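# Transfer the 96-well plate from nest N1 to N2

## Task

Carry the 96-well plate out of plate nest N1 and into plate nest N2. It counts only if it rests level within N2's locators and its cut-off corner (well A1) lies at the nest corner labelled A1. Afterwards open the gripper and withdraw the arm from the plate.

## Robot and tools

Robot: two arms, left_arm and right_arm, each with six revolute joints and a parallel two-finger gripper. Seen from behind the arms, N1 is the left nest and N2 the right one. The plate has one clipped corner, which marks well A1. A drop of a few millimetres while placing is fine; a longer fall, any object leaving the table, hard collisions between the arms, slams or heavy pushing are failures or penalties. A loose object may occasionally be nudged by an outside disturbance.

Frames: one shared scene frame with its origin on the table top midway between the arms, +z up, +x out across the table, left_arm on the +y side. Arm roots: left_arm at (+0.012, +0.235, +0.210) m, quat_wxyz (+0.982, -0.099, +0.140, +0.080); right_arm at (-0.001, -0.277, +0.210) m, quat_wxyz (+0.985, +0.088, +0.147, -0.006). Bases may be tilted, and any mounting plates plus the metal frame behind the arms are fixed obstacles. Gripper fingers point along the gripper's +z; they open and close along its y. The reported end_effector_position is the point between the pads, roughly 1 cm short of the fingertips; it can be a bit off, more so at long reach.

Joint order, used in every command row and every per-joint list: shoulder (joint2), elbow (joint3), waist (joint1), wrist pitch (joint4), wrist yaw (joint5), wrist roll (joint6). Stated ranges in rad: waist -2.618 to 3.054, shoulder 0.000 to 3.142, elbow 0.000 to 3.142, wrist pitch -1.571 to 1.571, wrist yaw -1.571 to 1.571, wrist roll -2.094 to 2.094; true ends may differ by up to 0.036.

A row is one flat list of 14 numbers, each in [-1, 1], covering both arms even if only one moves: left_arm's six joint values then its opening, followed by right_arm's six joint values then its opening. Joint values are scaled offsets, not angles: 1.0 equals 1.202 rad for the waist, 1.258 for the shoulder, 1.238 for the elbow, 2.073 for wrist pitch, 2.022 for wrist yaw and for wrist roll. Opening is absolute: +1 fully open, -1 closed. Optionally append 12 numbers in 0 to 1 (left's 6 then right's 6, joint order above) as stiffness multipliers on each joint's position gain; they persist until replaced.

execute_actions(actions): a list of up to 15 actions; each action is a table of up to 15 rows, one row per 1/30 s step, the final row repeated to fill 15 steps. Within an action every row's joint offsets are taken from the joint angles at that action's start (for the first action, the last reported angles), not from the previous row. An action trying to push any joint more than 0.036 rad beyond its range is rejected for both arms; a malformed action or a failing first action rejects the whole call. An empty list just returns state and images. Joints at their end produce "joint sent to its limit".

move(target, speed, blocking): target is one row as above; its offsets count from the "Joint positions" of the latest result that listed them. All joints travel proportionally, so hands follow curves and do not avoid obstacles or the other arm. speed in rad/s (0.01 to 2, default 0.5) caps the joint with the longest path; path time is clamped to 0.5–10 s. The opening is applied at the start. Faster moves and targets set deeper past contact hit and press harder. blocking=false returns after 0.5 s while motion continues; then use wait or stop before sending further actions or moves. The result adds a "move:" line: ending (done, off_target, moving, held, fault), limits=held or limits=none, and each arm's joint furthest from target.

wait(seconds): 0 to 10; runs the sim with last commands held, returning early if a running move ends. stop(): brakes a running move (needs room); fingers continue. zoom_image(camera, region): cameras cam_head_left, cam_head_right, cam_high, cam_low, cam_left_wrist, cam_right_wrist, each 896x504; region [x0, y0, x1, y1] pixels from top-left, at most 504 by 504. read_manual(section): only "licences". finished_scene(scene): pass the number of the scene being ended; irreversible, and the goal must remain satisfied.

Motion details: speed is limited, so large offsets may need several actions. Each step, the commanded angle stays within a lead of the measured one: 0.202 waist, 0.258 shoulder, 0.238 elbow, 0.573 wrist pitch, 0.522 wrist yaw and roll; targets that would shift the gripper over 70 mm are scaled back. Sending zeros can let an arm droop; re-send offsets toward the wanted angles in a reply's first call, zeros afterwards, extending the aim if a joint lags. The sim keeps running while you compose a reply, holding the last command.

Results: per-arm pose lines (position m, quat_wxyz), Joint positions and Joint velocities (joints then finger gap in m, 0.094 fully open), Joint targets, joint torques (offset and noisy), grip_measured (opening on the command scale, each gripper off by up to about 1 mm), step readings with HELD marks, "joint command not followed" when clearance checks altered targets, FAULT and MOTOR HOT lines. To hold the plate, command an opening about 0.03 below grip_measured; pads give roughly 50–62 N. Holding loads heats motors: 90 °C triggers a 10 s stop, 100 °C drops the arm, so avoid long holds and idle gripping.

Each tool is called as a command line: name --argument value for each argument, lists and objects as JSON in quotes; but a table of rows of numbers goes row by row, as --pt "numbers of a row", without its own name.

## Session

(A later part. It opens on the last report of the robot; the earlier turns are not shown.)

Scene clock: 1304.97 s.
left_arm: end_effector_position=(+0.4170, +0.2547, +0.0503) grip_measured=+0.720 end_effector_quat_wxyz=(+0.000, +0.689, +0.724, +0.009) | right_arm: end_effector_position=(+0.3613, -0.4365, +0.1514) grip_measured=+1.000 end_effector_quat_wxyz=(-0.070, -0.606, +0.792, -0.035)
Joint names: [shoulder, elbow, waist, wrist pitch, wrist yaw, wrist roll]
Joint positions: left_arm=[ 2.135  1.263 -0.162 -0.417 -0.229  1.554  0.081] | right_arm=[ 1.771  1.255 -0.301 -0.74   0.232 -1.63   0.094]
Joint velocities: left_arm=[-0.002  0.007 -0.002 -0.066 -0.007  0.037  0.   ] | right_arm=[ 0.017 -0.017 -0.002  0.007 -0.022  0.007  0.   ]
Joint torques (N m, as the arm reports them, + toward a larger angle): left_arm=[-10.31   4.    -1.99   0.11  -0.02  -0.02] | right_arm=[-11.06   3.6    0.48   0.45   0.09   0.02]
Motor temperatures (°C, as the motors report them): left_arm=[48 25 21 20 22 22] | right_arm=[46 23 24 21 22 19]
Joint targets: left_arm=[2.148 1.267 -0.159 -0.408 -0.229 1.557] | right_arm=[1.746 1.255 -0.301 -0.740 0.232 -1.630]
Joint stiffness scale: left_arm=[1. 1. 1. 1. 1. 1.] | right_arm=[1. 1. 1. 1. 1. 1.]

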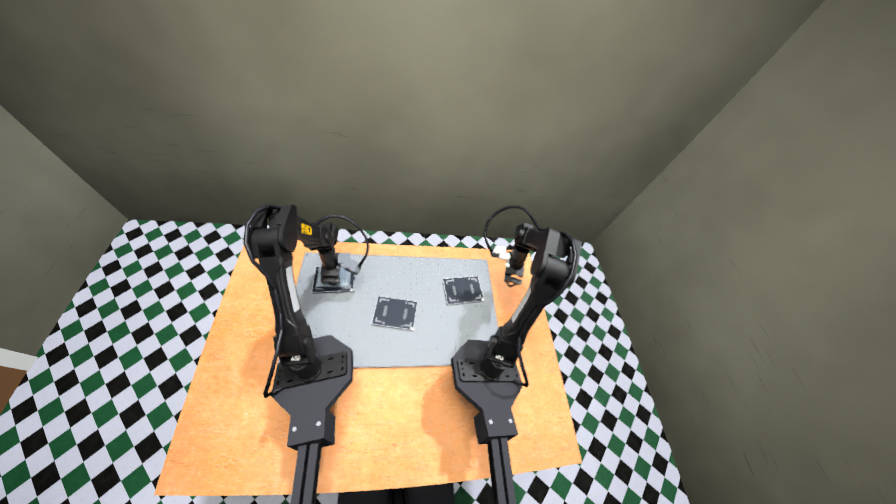

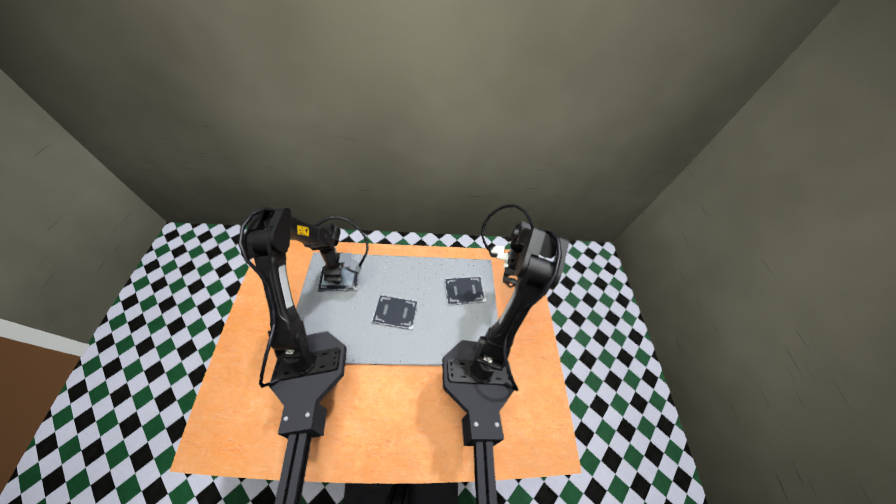

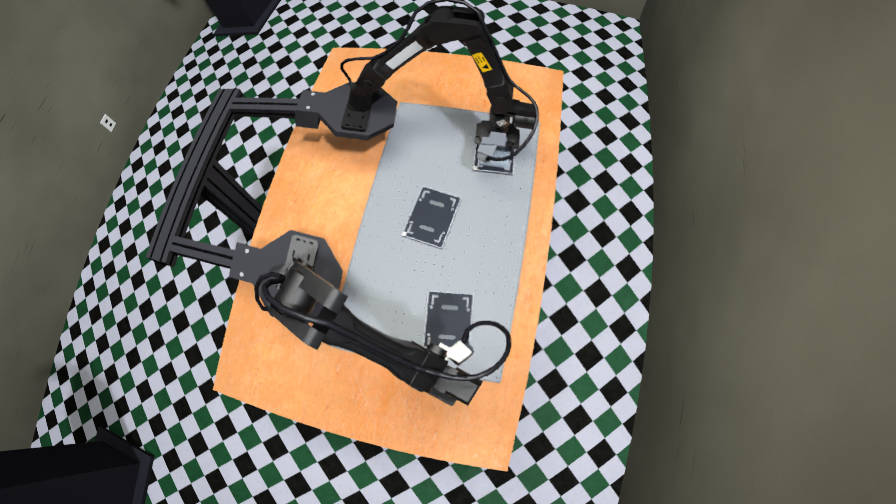

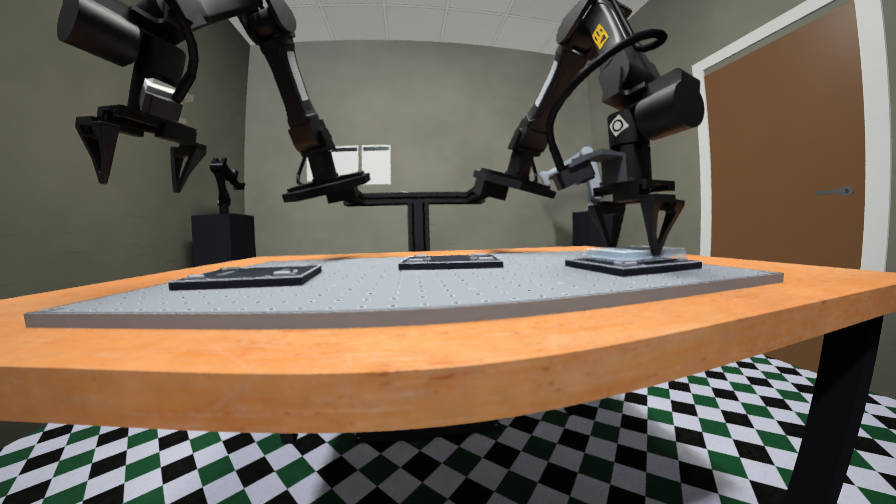

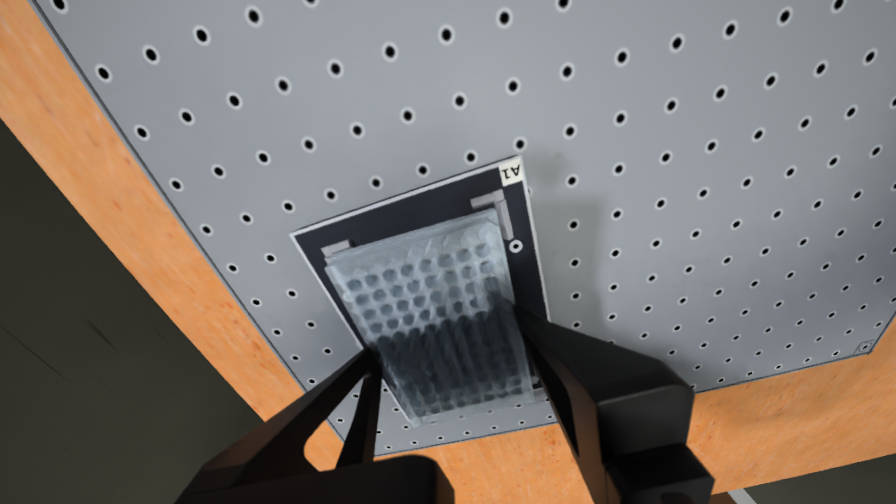

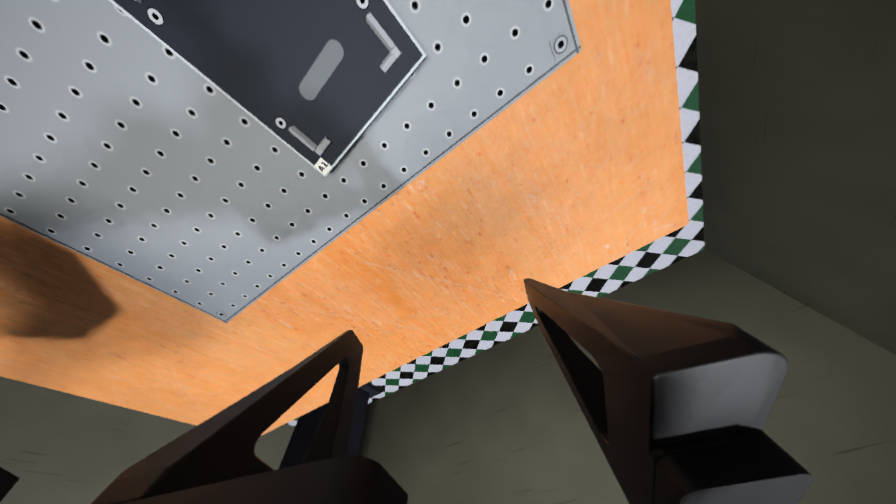

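execute_actions --actions '[[[0.008,0.003,0.002,-0.004,0,0.001,0.69,-0.02,0,0,0,0,0,1],[0.008,0.003,0.002,-0.005,0,0.001,0.69,-0.02,0,0,0,0,0,1],[0.008,0.003,0.002,-0.006,0,0.001,0.69,-0.02,0,0,0,0,0,1],[0.008,0.003,0.002,-0.007,0,0.001,0.69,-0.02,0,0,0,0,0,1],[0.008,0.003,0.002,-0.008,0,0.001,0.69,-0.02,0,0,0,0,0,1],[0.008,0.003,0.002,-0.009,0,0.001,0.69,-0.02,0,0,0,0,0,1],[0.008,0.003,0.002,-0.010,0,0.001,0.69,-0.02,0,0,0,0,0,1],[0.008,0.003,0.002,-0.0105,0,0.001,0.69,-0.02,0,0,0,0,0,1],[0.008,0.003,0.002,-0.011,0,0.001,0.69,-0.02,0,0,0,0,0,1]]]'

zoom_image --camera "cam_left_wrist" --region '[290,130,560,300]'

Scene clock: 1316.13 s.
left_arm: end_effector_position=(+0.4168, +0.2547, +0.0503) grip_measured=+0.720 end_effector_quat_wxyz=(+0.000, +0.689, +0.724, +0.009) | right_arm: end_effector_position=(+0.3613, -0.4365, +0.1514) grip_measured=+1.000 end_effector_quat_wxyz=(-0.070, -0.606, +0.792, -0.035)
Joint names: [shoulder, elbow, waist, wrist pitch, wrist yaw, wrist roll]
Joint positions: left_arm=[ 2.135  1.263 -0.162 -0.418 -0.229  1.554  0.081] | right_arm=[ 1.771  1.255 -0.301 -0.74   0.232 -1.63   0.094]
Joint velocities: left_arm=[ 0.002  0.007 -0.007 -0.081  0.007 -0.022  0.   ] | right_arm=[-0.002 -0.007 -0.002 -0.022  0.007 -0.007  0.   ]
Joint torques (N m, as the arm reports them, + toward a larger angle): left_arm=[-10.51   4.01  -1.99  -0.18  -0.03  -0.02] | right_arm=[-11.06   3.61   0.48   0.43   0.09   0.01]
Motor temperatures (°C, as the motors report them): left_arm=[48 25 21 21 22 22] | right_arm=[46 23 24 21 22 19]
Joint targets: left_arm=[2.145 1.267 -0.159 -0.440 -0.229 1.557] | right_arm=[1.746 1.255 -0.301 -0.740 0.232 -1.630]
Joint stiffness scale: left_arm=[1. 1. 1. 1. 1. 1.] | right_arm=[1. 1. 1. 1. 1. 1.]
Step readings (joint positions):
0: left_arm=[2.135 1.263 -0.162 -0.417 -0.229 1.554] | right_arm=[1.771 1.255 -0.301 -0.740 0.232 -1.630]
1: left_arm=[2.135 1.263 -0.162 -0.417 -0.229 1.554] | right_arm=[1.771 1.255 -0.301 -0.740 0.232 -1.630]
2: left_arm=[2.135 1.263 -0.162 -0.417 -0.229 1.554] | right_arm=[1.771 1.255 -0.301 -0.740 0.232 -1.630]
4: left_arm=[2.135 1.263 -0.162 -0.417 -0.229 1.554] | right_arm=[1.771 1.255 -0.301 -0.740 0.232 -1.630]
8: left_arm=[2.135 1.263 -0.162 -0.418 -0.229 1.554] | right_arm=[1.771 1.255 -0.301 -0.740 0.232 -1.630]
15: Joint positions above

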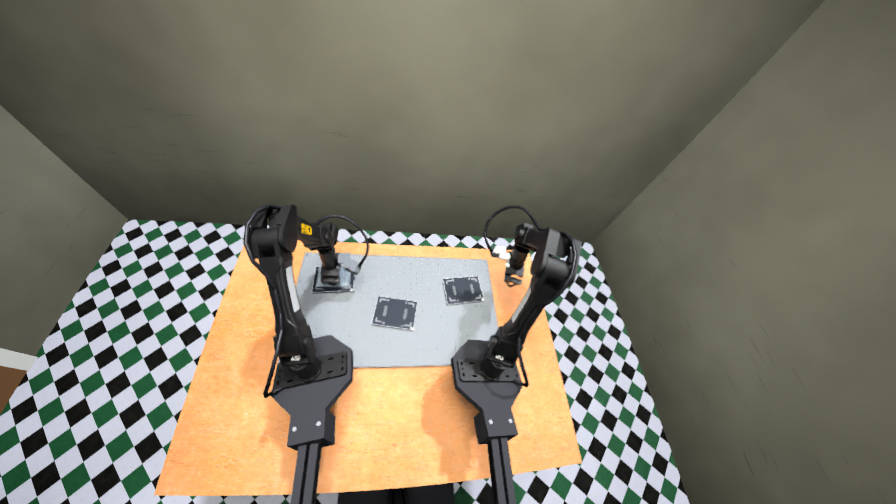

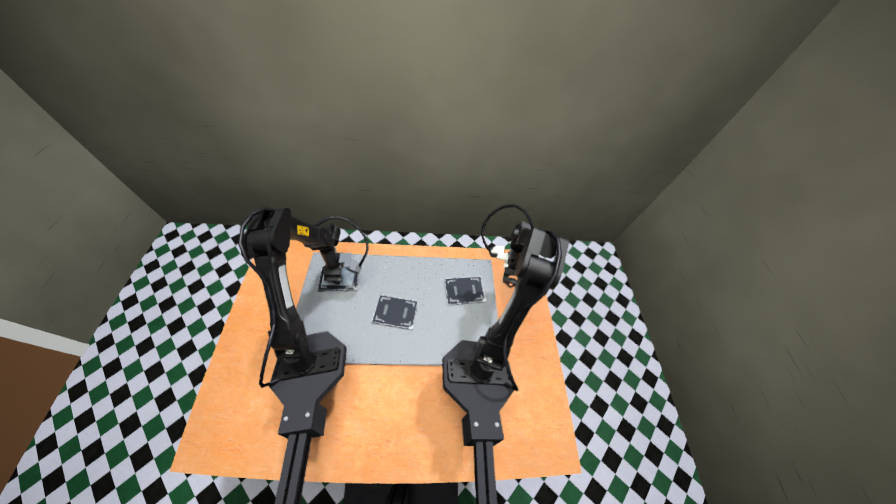

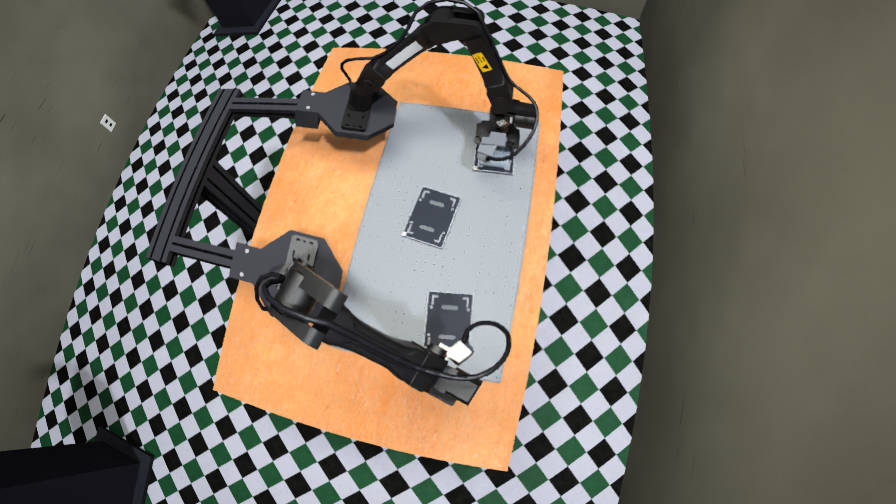

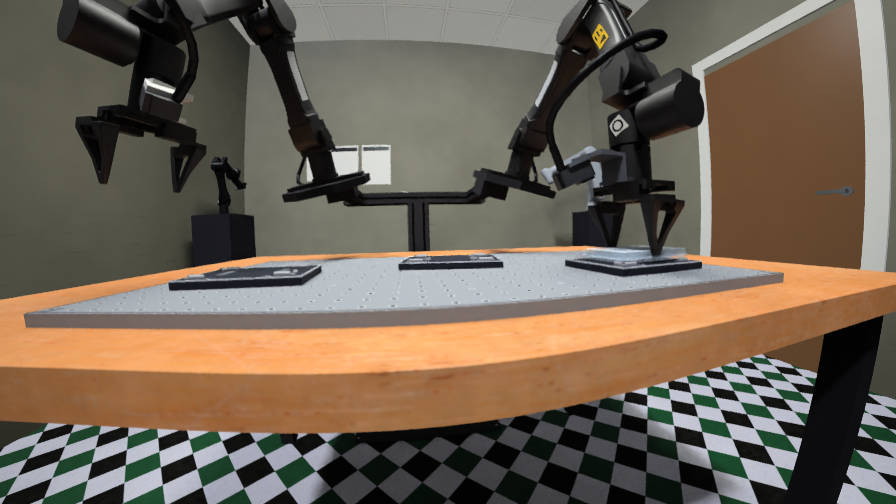

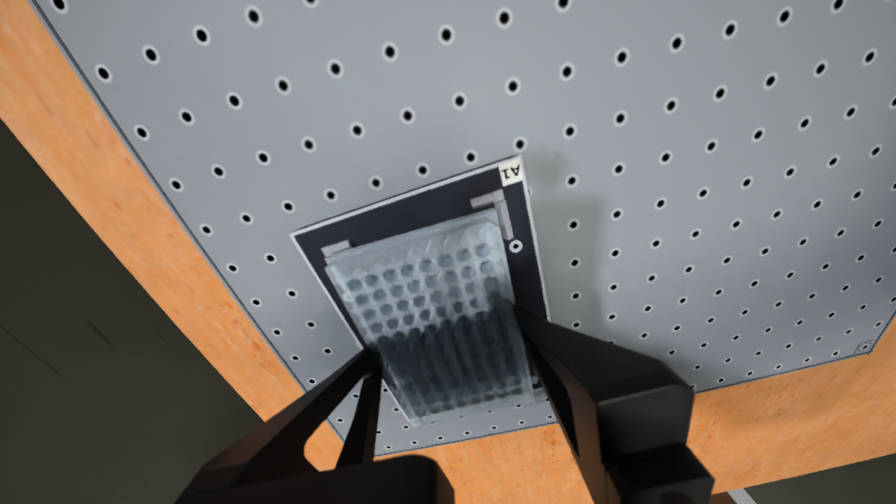

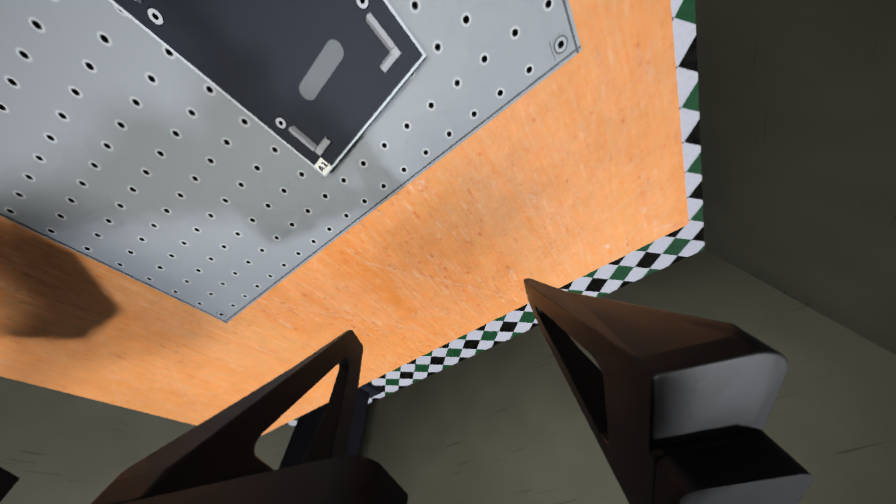

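Region (290, 130, 560, 300) of cam_left_wrist's 896x504 image, scaled by 1.867, with more detail than that image has; it fills the top 317 rows of this view, and the rest is white.

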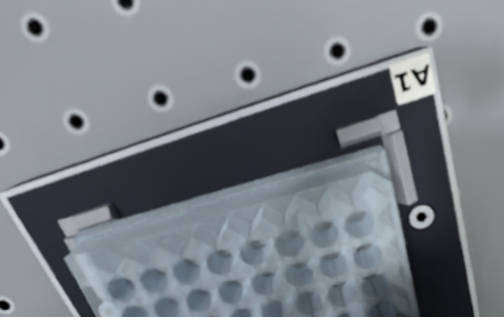

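execute_actions --actions '[]'

Scene clock: 1333.57 s.
left_arm: end_effector_position=(+0.4168, +0.2547, +0.0503) grip_measured=+0.720 end_effector_quat_wxyz=(+0.000, +0.689, +0.724, +0.009) | right_arm: end_effector_position=(+0.3613, -0.4365, +0.1514) grip_measured=+1.000 end_effector_quat_wxyz=(-0.070, -0.606, +0.792, -0.035)
Joint names: [shoulder, elbow, waist, wrist pitch, wrist yaw, wrist roll]
Joint positions: left_arm=[ 2.135  1.263 -0.162 -0.418 -0.229  1.554  0.081] | right_arm=[ 1.771  1.255 -0.301 -0.74   0.232 -1.63   0.094]
Joint velocities: left_arm=[-0.002  0.012 -0.002 -0.022 -0.007 -0.066  0.   ] | right_arm=[ 0.007  0.007 -0.017  0.022 -0.037  0.022  0.   ]
Joint torques (N m, as the arm reports them, + toward a larger angle): left_arm=[-10.5    4.    -1.99  -0.18  -0.03  -0.02] | right_arm=[-11.08   3.6    0.47   0.44   0.09   0.01]
Motor temperatures (°C, as the motors report them): left_arm=[48 25 21 20 22 22] | right_arm=[46 23 23 21 22 19]
Joint targets: left_arm=[2.145 1.267 -0.159 -0.440 -0.229 1.557] | right_arm=[1.746 1.255 -0.301 -0.740 0.232 -1.630]
Joint stiffness scale: left_arm=[1. 1. 1. 1. 1. 1.] | right_arm=[1. 1. 1. 1. 1. 1.]

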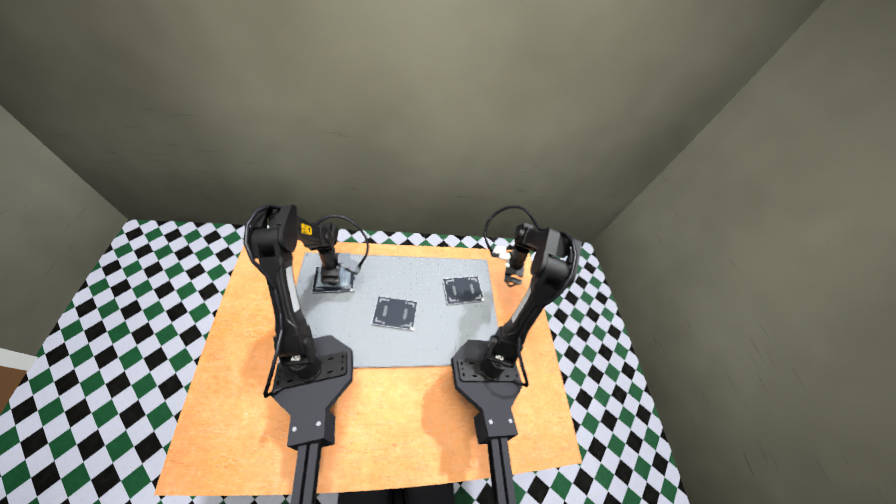

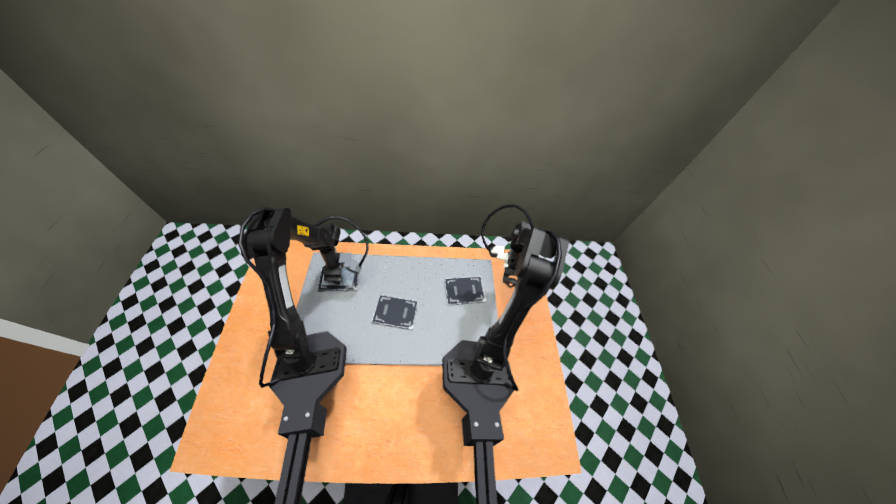

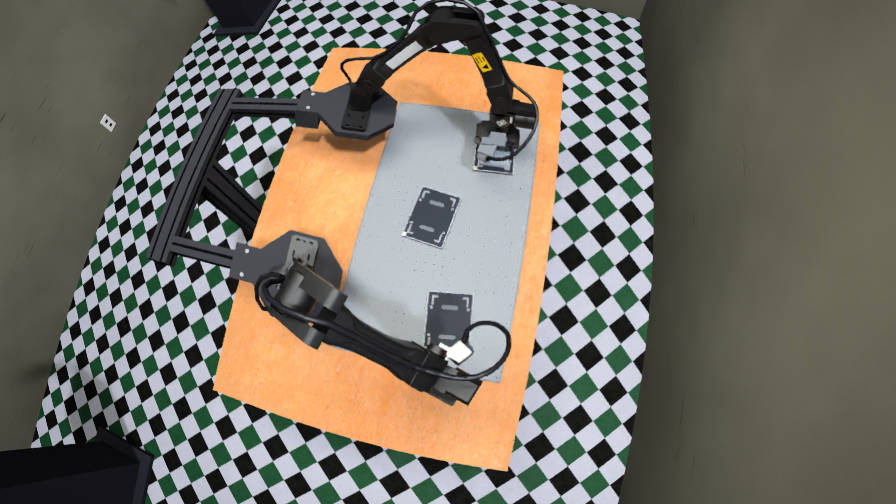

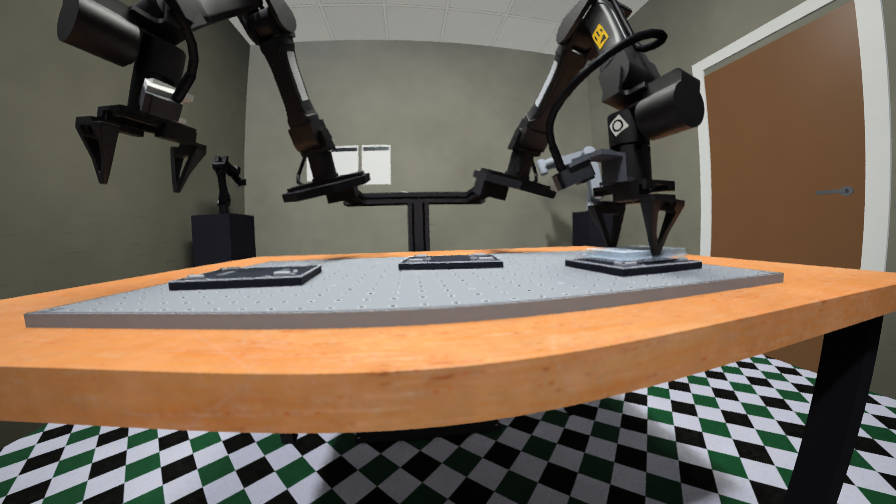

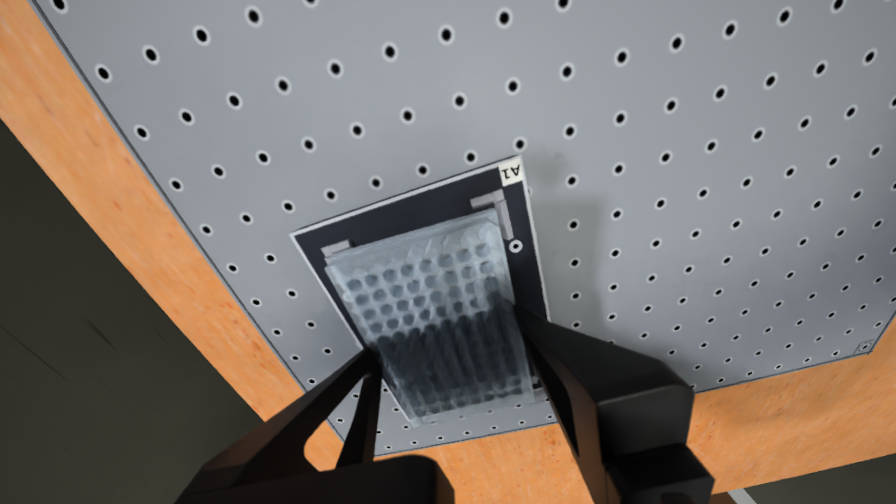

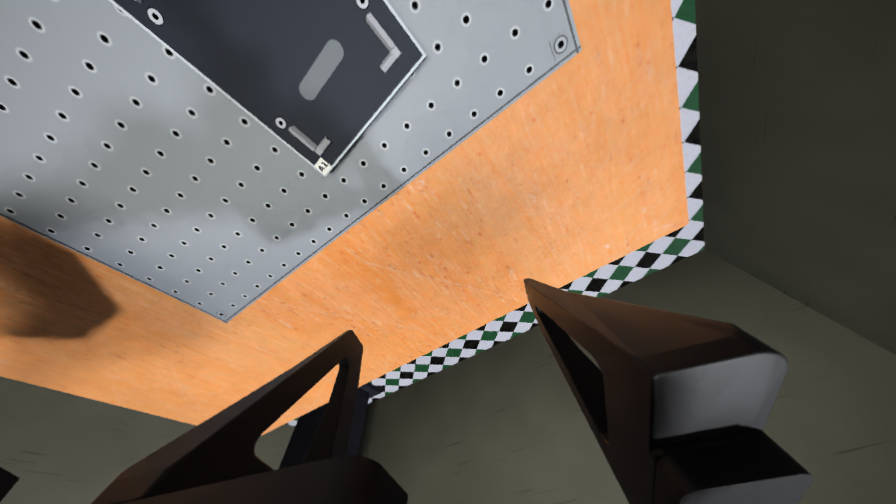

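zoom_image --camera "cam_high" --region '[380, 110, 560, 370]'

zoom_image --camera "cam_left_wrist" --region '[280, 140, 570, 300]'

zoom_image --camera "cam_low" --region '[550, 210, 720, 290]'

Region (380, 110, 560, 370) of cam_high's 896x504 image, scaled by 1.938, with more detail than that image has; it fills the left 349 columns of this view, and the rest is white.

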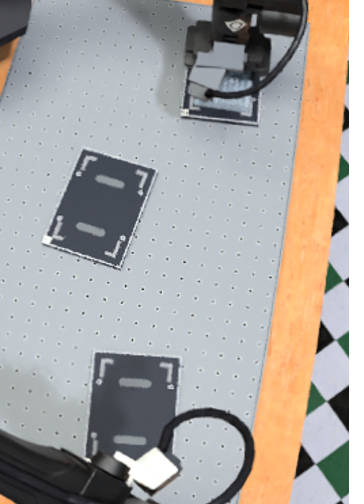

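Region (280, 140, 570, 300) of cam_left_wrist's 896x504 image, scaled by 1.738, with more detail than that image has; it fills the top 278 rows of this view, and the rest is white.

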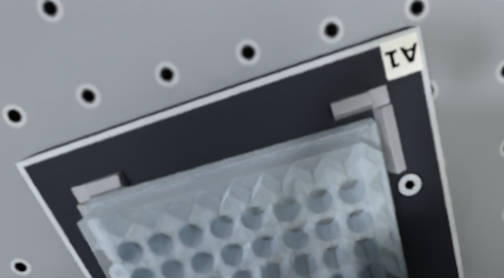

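Region (550, 210, 720, 290) of cam_low's 896x504 image, scaled by 2.965, with more detail than that image has; it fills the top 237 rows of this view, and the rest is white.

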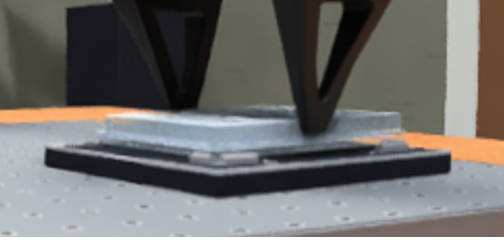

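zoom_image --camera "cam_high" --region '[390, 180, 470, 255]'

zoom_image --camera "cam_head_left" --region '[300, 250, 500, 345]'

Region (390, 180, 470, 255) of cam_high's 896x504 image, scaled by 6.300, with more detail than that image has; it fills the top 472 rows of this view, and the rest is white.

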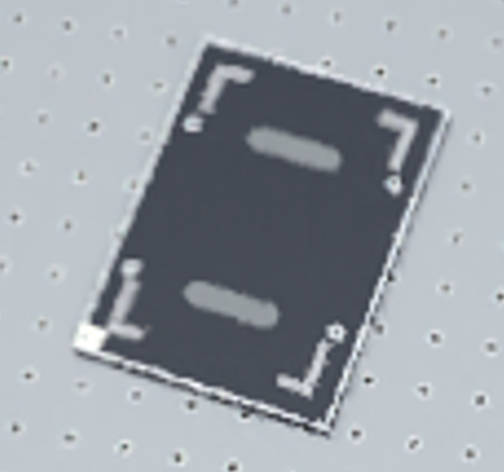

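Region (300, 250, 500, 345) of cam_head_left's 896x504 image, scaled by 2.520, with more detail than that image has; it fills the top 239 rows of this view, and the rest is white.

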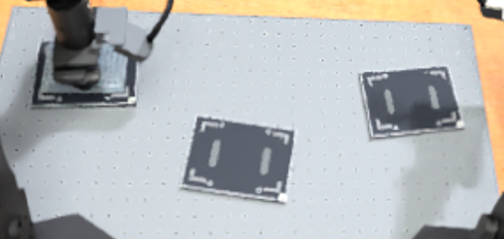

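zoom_image --camera "cam_low" --region '[160, 240, 520, 300]'

zoom_image --camera "cam_right_wrist" --region '[100, 0, 450, 190]'

Region (160, 240, 520, 300) of cam_low's 896x504 image, scaled by 1.400, with more detail than that image has.

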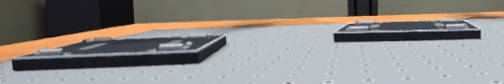

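Region (100, 0, 450, 190) of cam_right_wrist's 896x504 image, scaled by 1.440, with more detail than that image has; it fills the top 274 rows of this view, and the rest is white.

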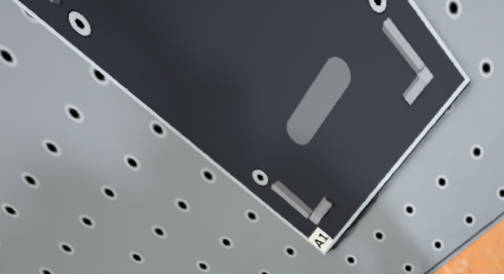

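execute_actions --actions '[[[0.004,0.003,0.0025,-0.0106,0,0.0015,0.69,-0.02,0,0,0,0,0,1],[0.004,0.003,0.0025,-0.0112,0,0.0015,0.69,-0.02,0,0,0,0,0,1],[0.004,0.003,0.0025,-0.0118,0,0.0015,0.69,-0.02,0,0,0,0,0,1],[0.004,0.003,0.0025,-0.0124,0,0.0015,0.69,-0.02,0,0,0,0,0,1],[0.004,0.003,0.0025,-0.013,0,0.0015,0.69,-0.02,0,0,0,0,0,1]]]'

Scene clock: 1362.07 s.
left_arm: end_effector_position=(+0.4167, +0.2548, +0.0503) grip_measured=+0.720 end_effector_quat_wxyz=(-0.000, +0.689, +0.724, +0.009) | right_arm: end_effector_position=(+0.3613, -0.4365, +0.1514) grip_measured=+1.000 end_effector_quat_wxyz=(-0.070, -0.606, +0.792, -0.035)
Joint names: [shoulder, elbow, waist, wrist pitch, wrist yaw, wrist roll]
Joint positions: left_arm=[ 2.135  1.263 -0.162 -0.418 -0.23   1.555  0.081] | right_arm=[ 1.771  1.255 -0.301 -0.74   0.232 -1.63   0.094]
Joint velocities: left_arm=[-0.017  0.012  0.007 -0.081  0.051 -0.022  0.001] | right_arm=[-0.012  0.002 -0.022  0.022 -0.095  0.007  0.   ]
Joint torques (N m, as the arm reports them, + toward a larger angle): left_arm=[-10.93   4.02  -1.94  -0.22  -0.03  -0.01] | right_arm=[-11.09   3.64   0.47   0.43   0.09   0.02]
Motor temperatures (°C, as the motors report them): left_arm=[48 25 21 20 22 22] | right_arm=[46 23 23 21 22 19]
Joint targets: left_arm=[2.140 1.267 -0.159 -0.445 -0.230 1.558] | right_arm=[1.746 1.255 -0.301 -0.740 0.232 -1.630]
Joint stiffness scale: left_arm=[1. 1. 1. 1. 1. 1.] | right_arm=[1. 1. 1. 1. 1. 1.]
Step readings (joint positions):
0: left_arm=[2.135 1.263 -0.162 -0.418 -0.229 1.554] | right_arm=[1.771 1.255 -0.301 -0.740 0.232 -1.630]
1: left_arm=[2.135 1.263 -0.162 -0.418 -0.229 1.555] | right_arm=[1.771 1.255 -0.301 -0.740 0.232 -1.630]
2: left_arm=[2.135 1.263 -0.162 -0.418 -0.229 1.555] | right_arm=[1.771 1.255 -0.301 -0.740 0.232 -1.630]
4: left_arm=[2.135 1.263 -0.162 -0.418 -0.229 1.555] | right_arm=[1.771 1.255 -0.301 -0.740 0.232 -1.630]
8: left_arm=[2.135 1.263 -0.162 -0.418 -0.230 1.555] | right_arm=[1.771 1.255 -0.301 -0.740 0.232 -1.630]
15: Joint positions above

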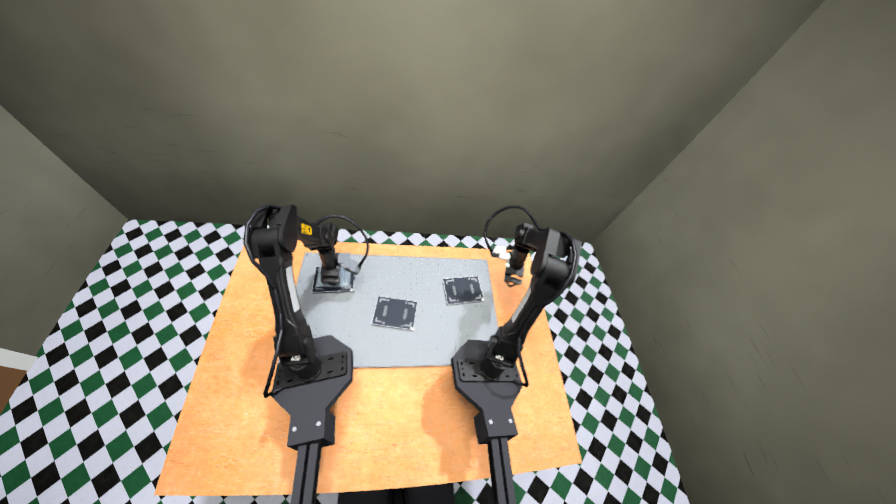

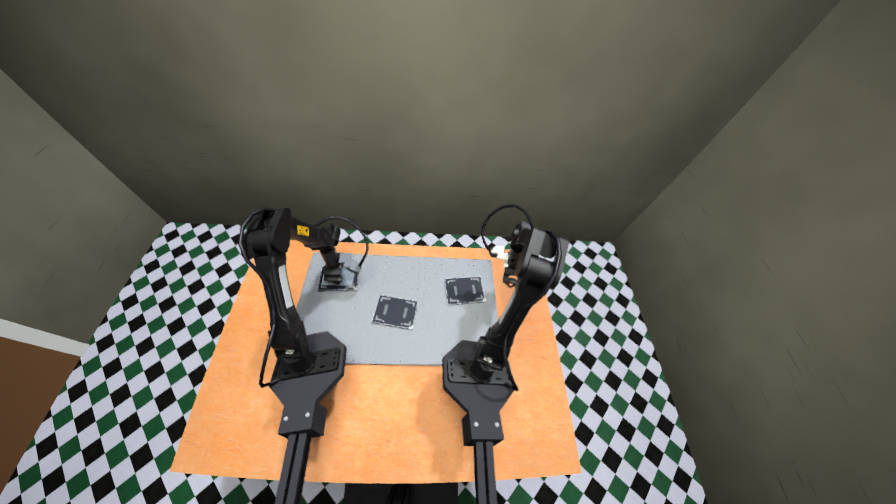

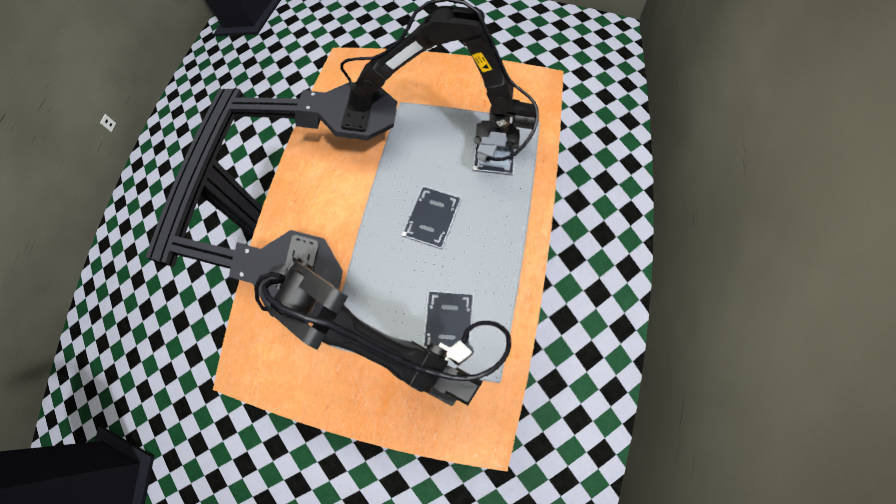

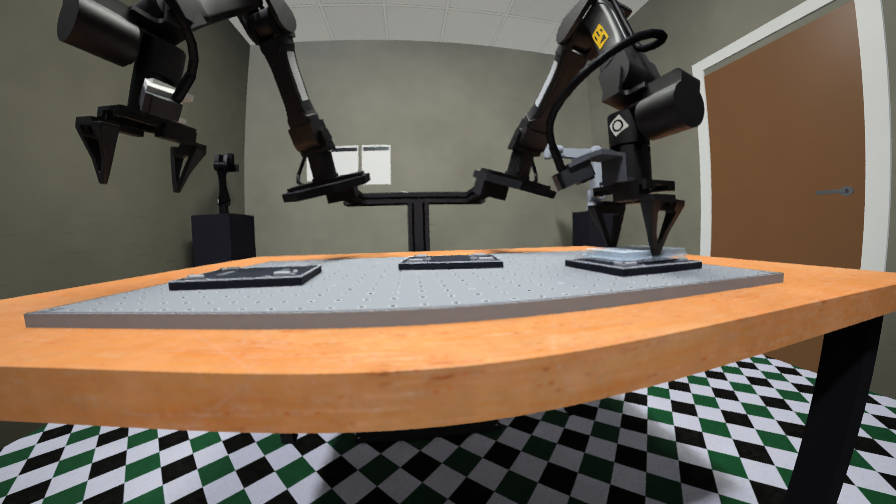

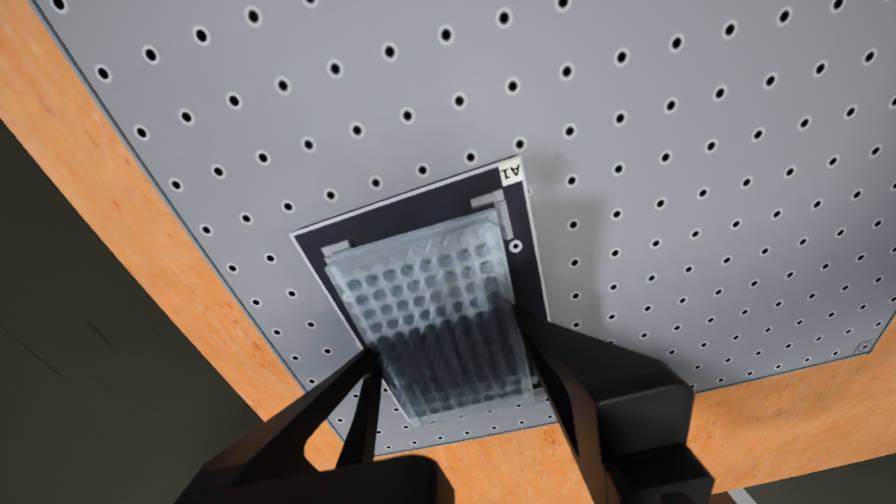

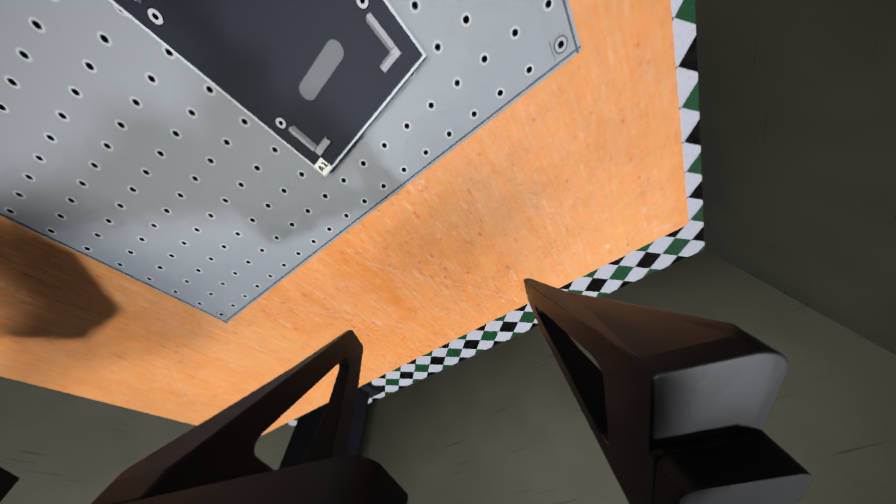

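zoom_image --camera "cam_left_wrist" --region '[450, 170, 550, 270]'

zoom_image --camera "cam_left_wrist" --region '[290, 210, 390, 310]'

Region (450, 170, 550, 270) of cam_left_wrist's 896x504 image, scaled by 5.040, with more detail than that image has.

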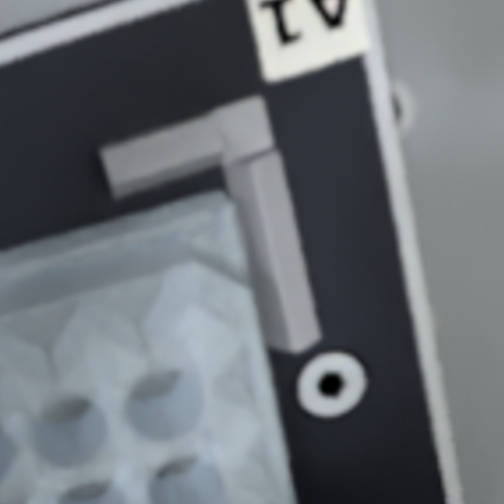

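Region (290, 210, 390, 310) of cam_left_wrist's 896x504 image, scaled by 5.040, with more detail than that image has.

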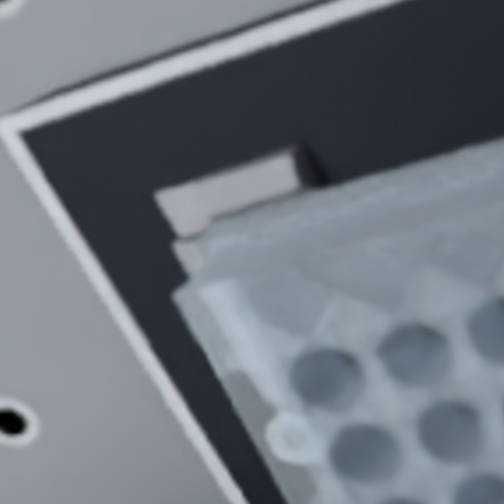

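zoom_image --camera "cam_low" --region '[600, 240, 700, 280]'

zoom_image --camera "cam_low" --region '[560, 240, 640, 280]'

Region (600, 240, 700, 280) of cam_low's 896x504 image, scaled by 5.040, with more detail than that image has; it fills the top 202 rows of this view, and the rest is white.

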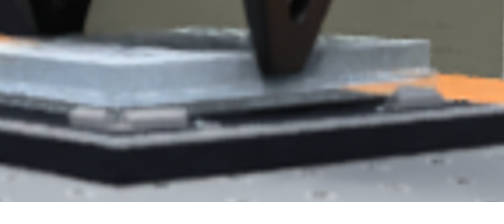

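Region (560, 240, 640, 280) of cam_low's 896x504 image, scaled by 6.300, with more detail than that image has.

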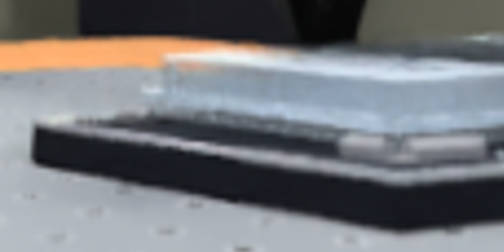

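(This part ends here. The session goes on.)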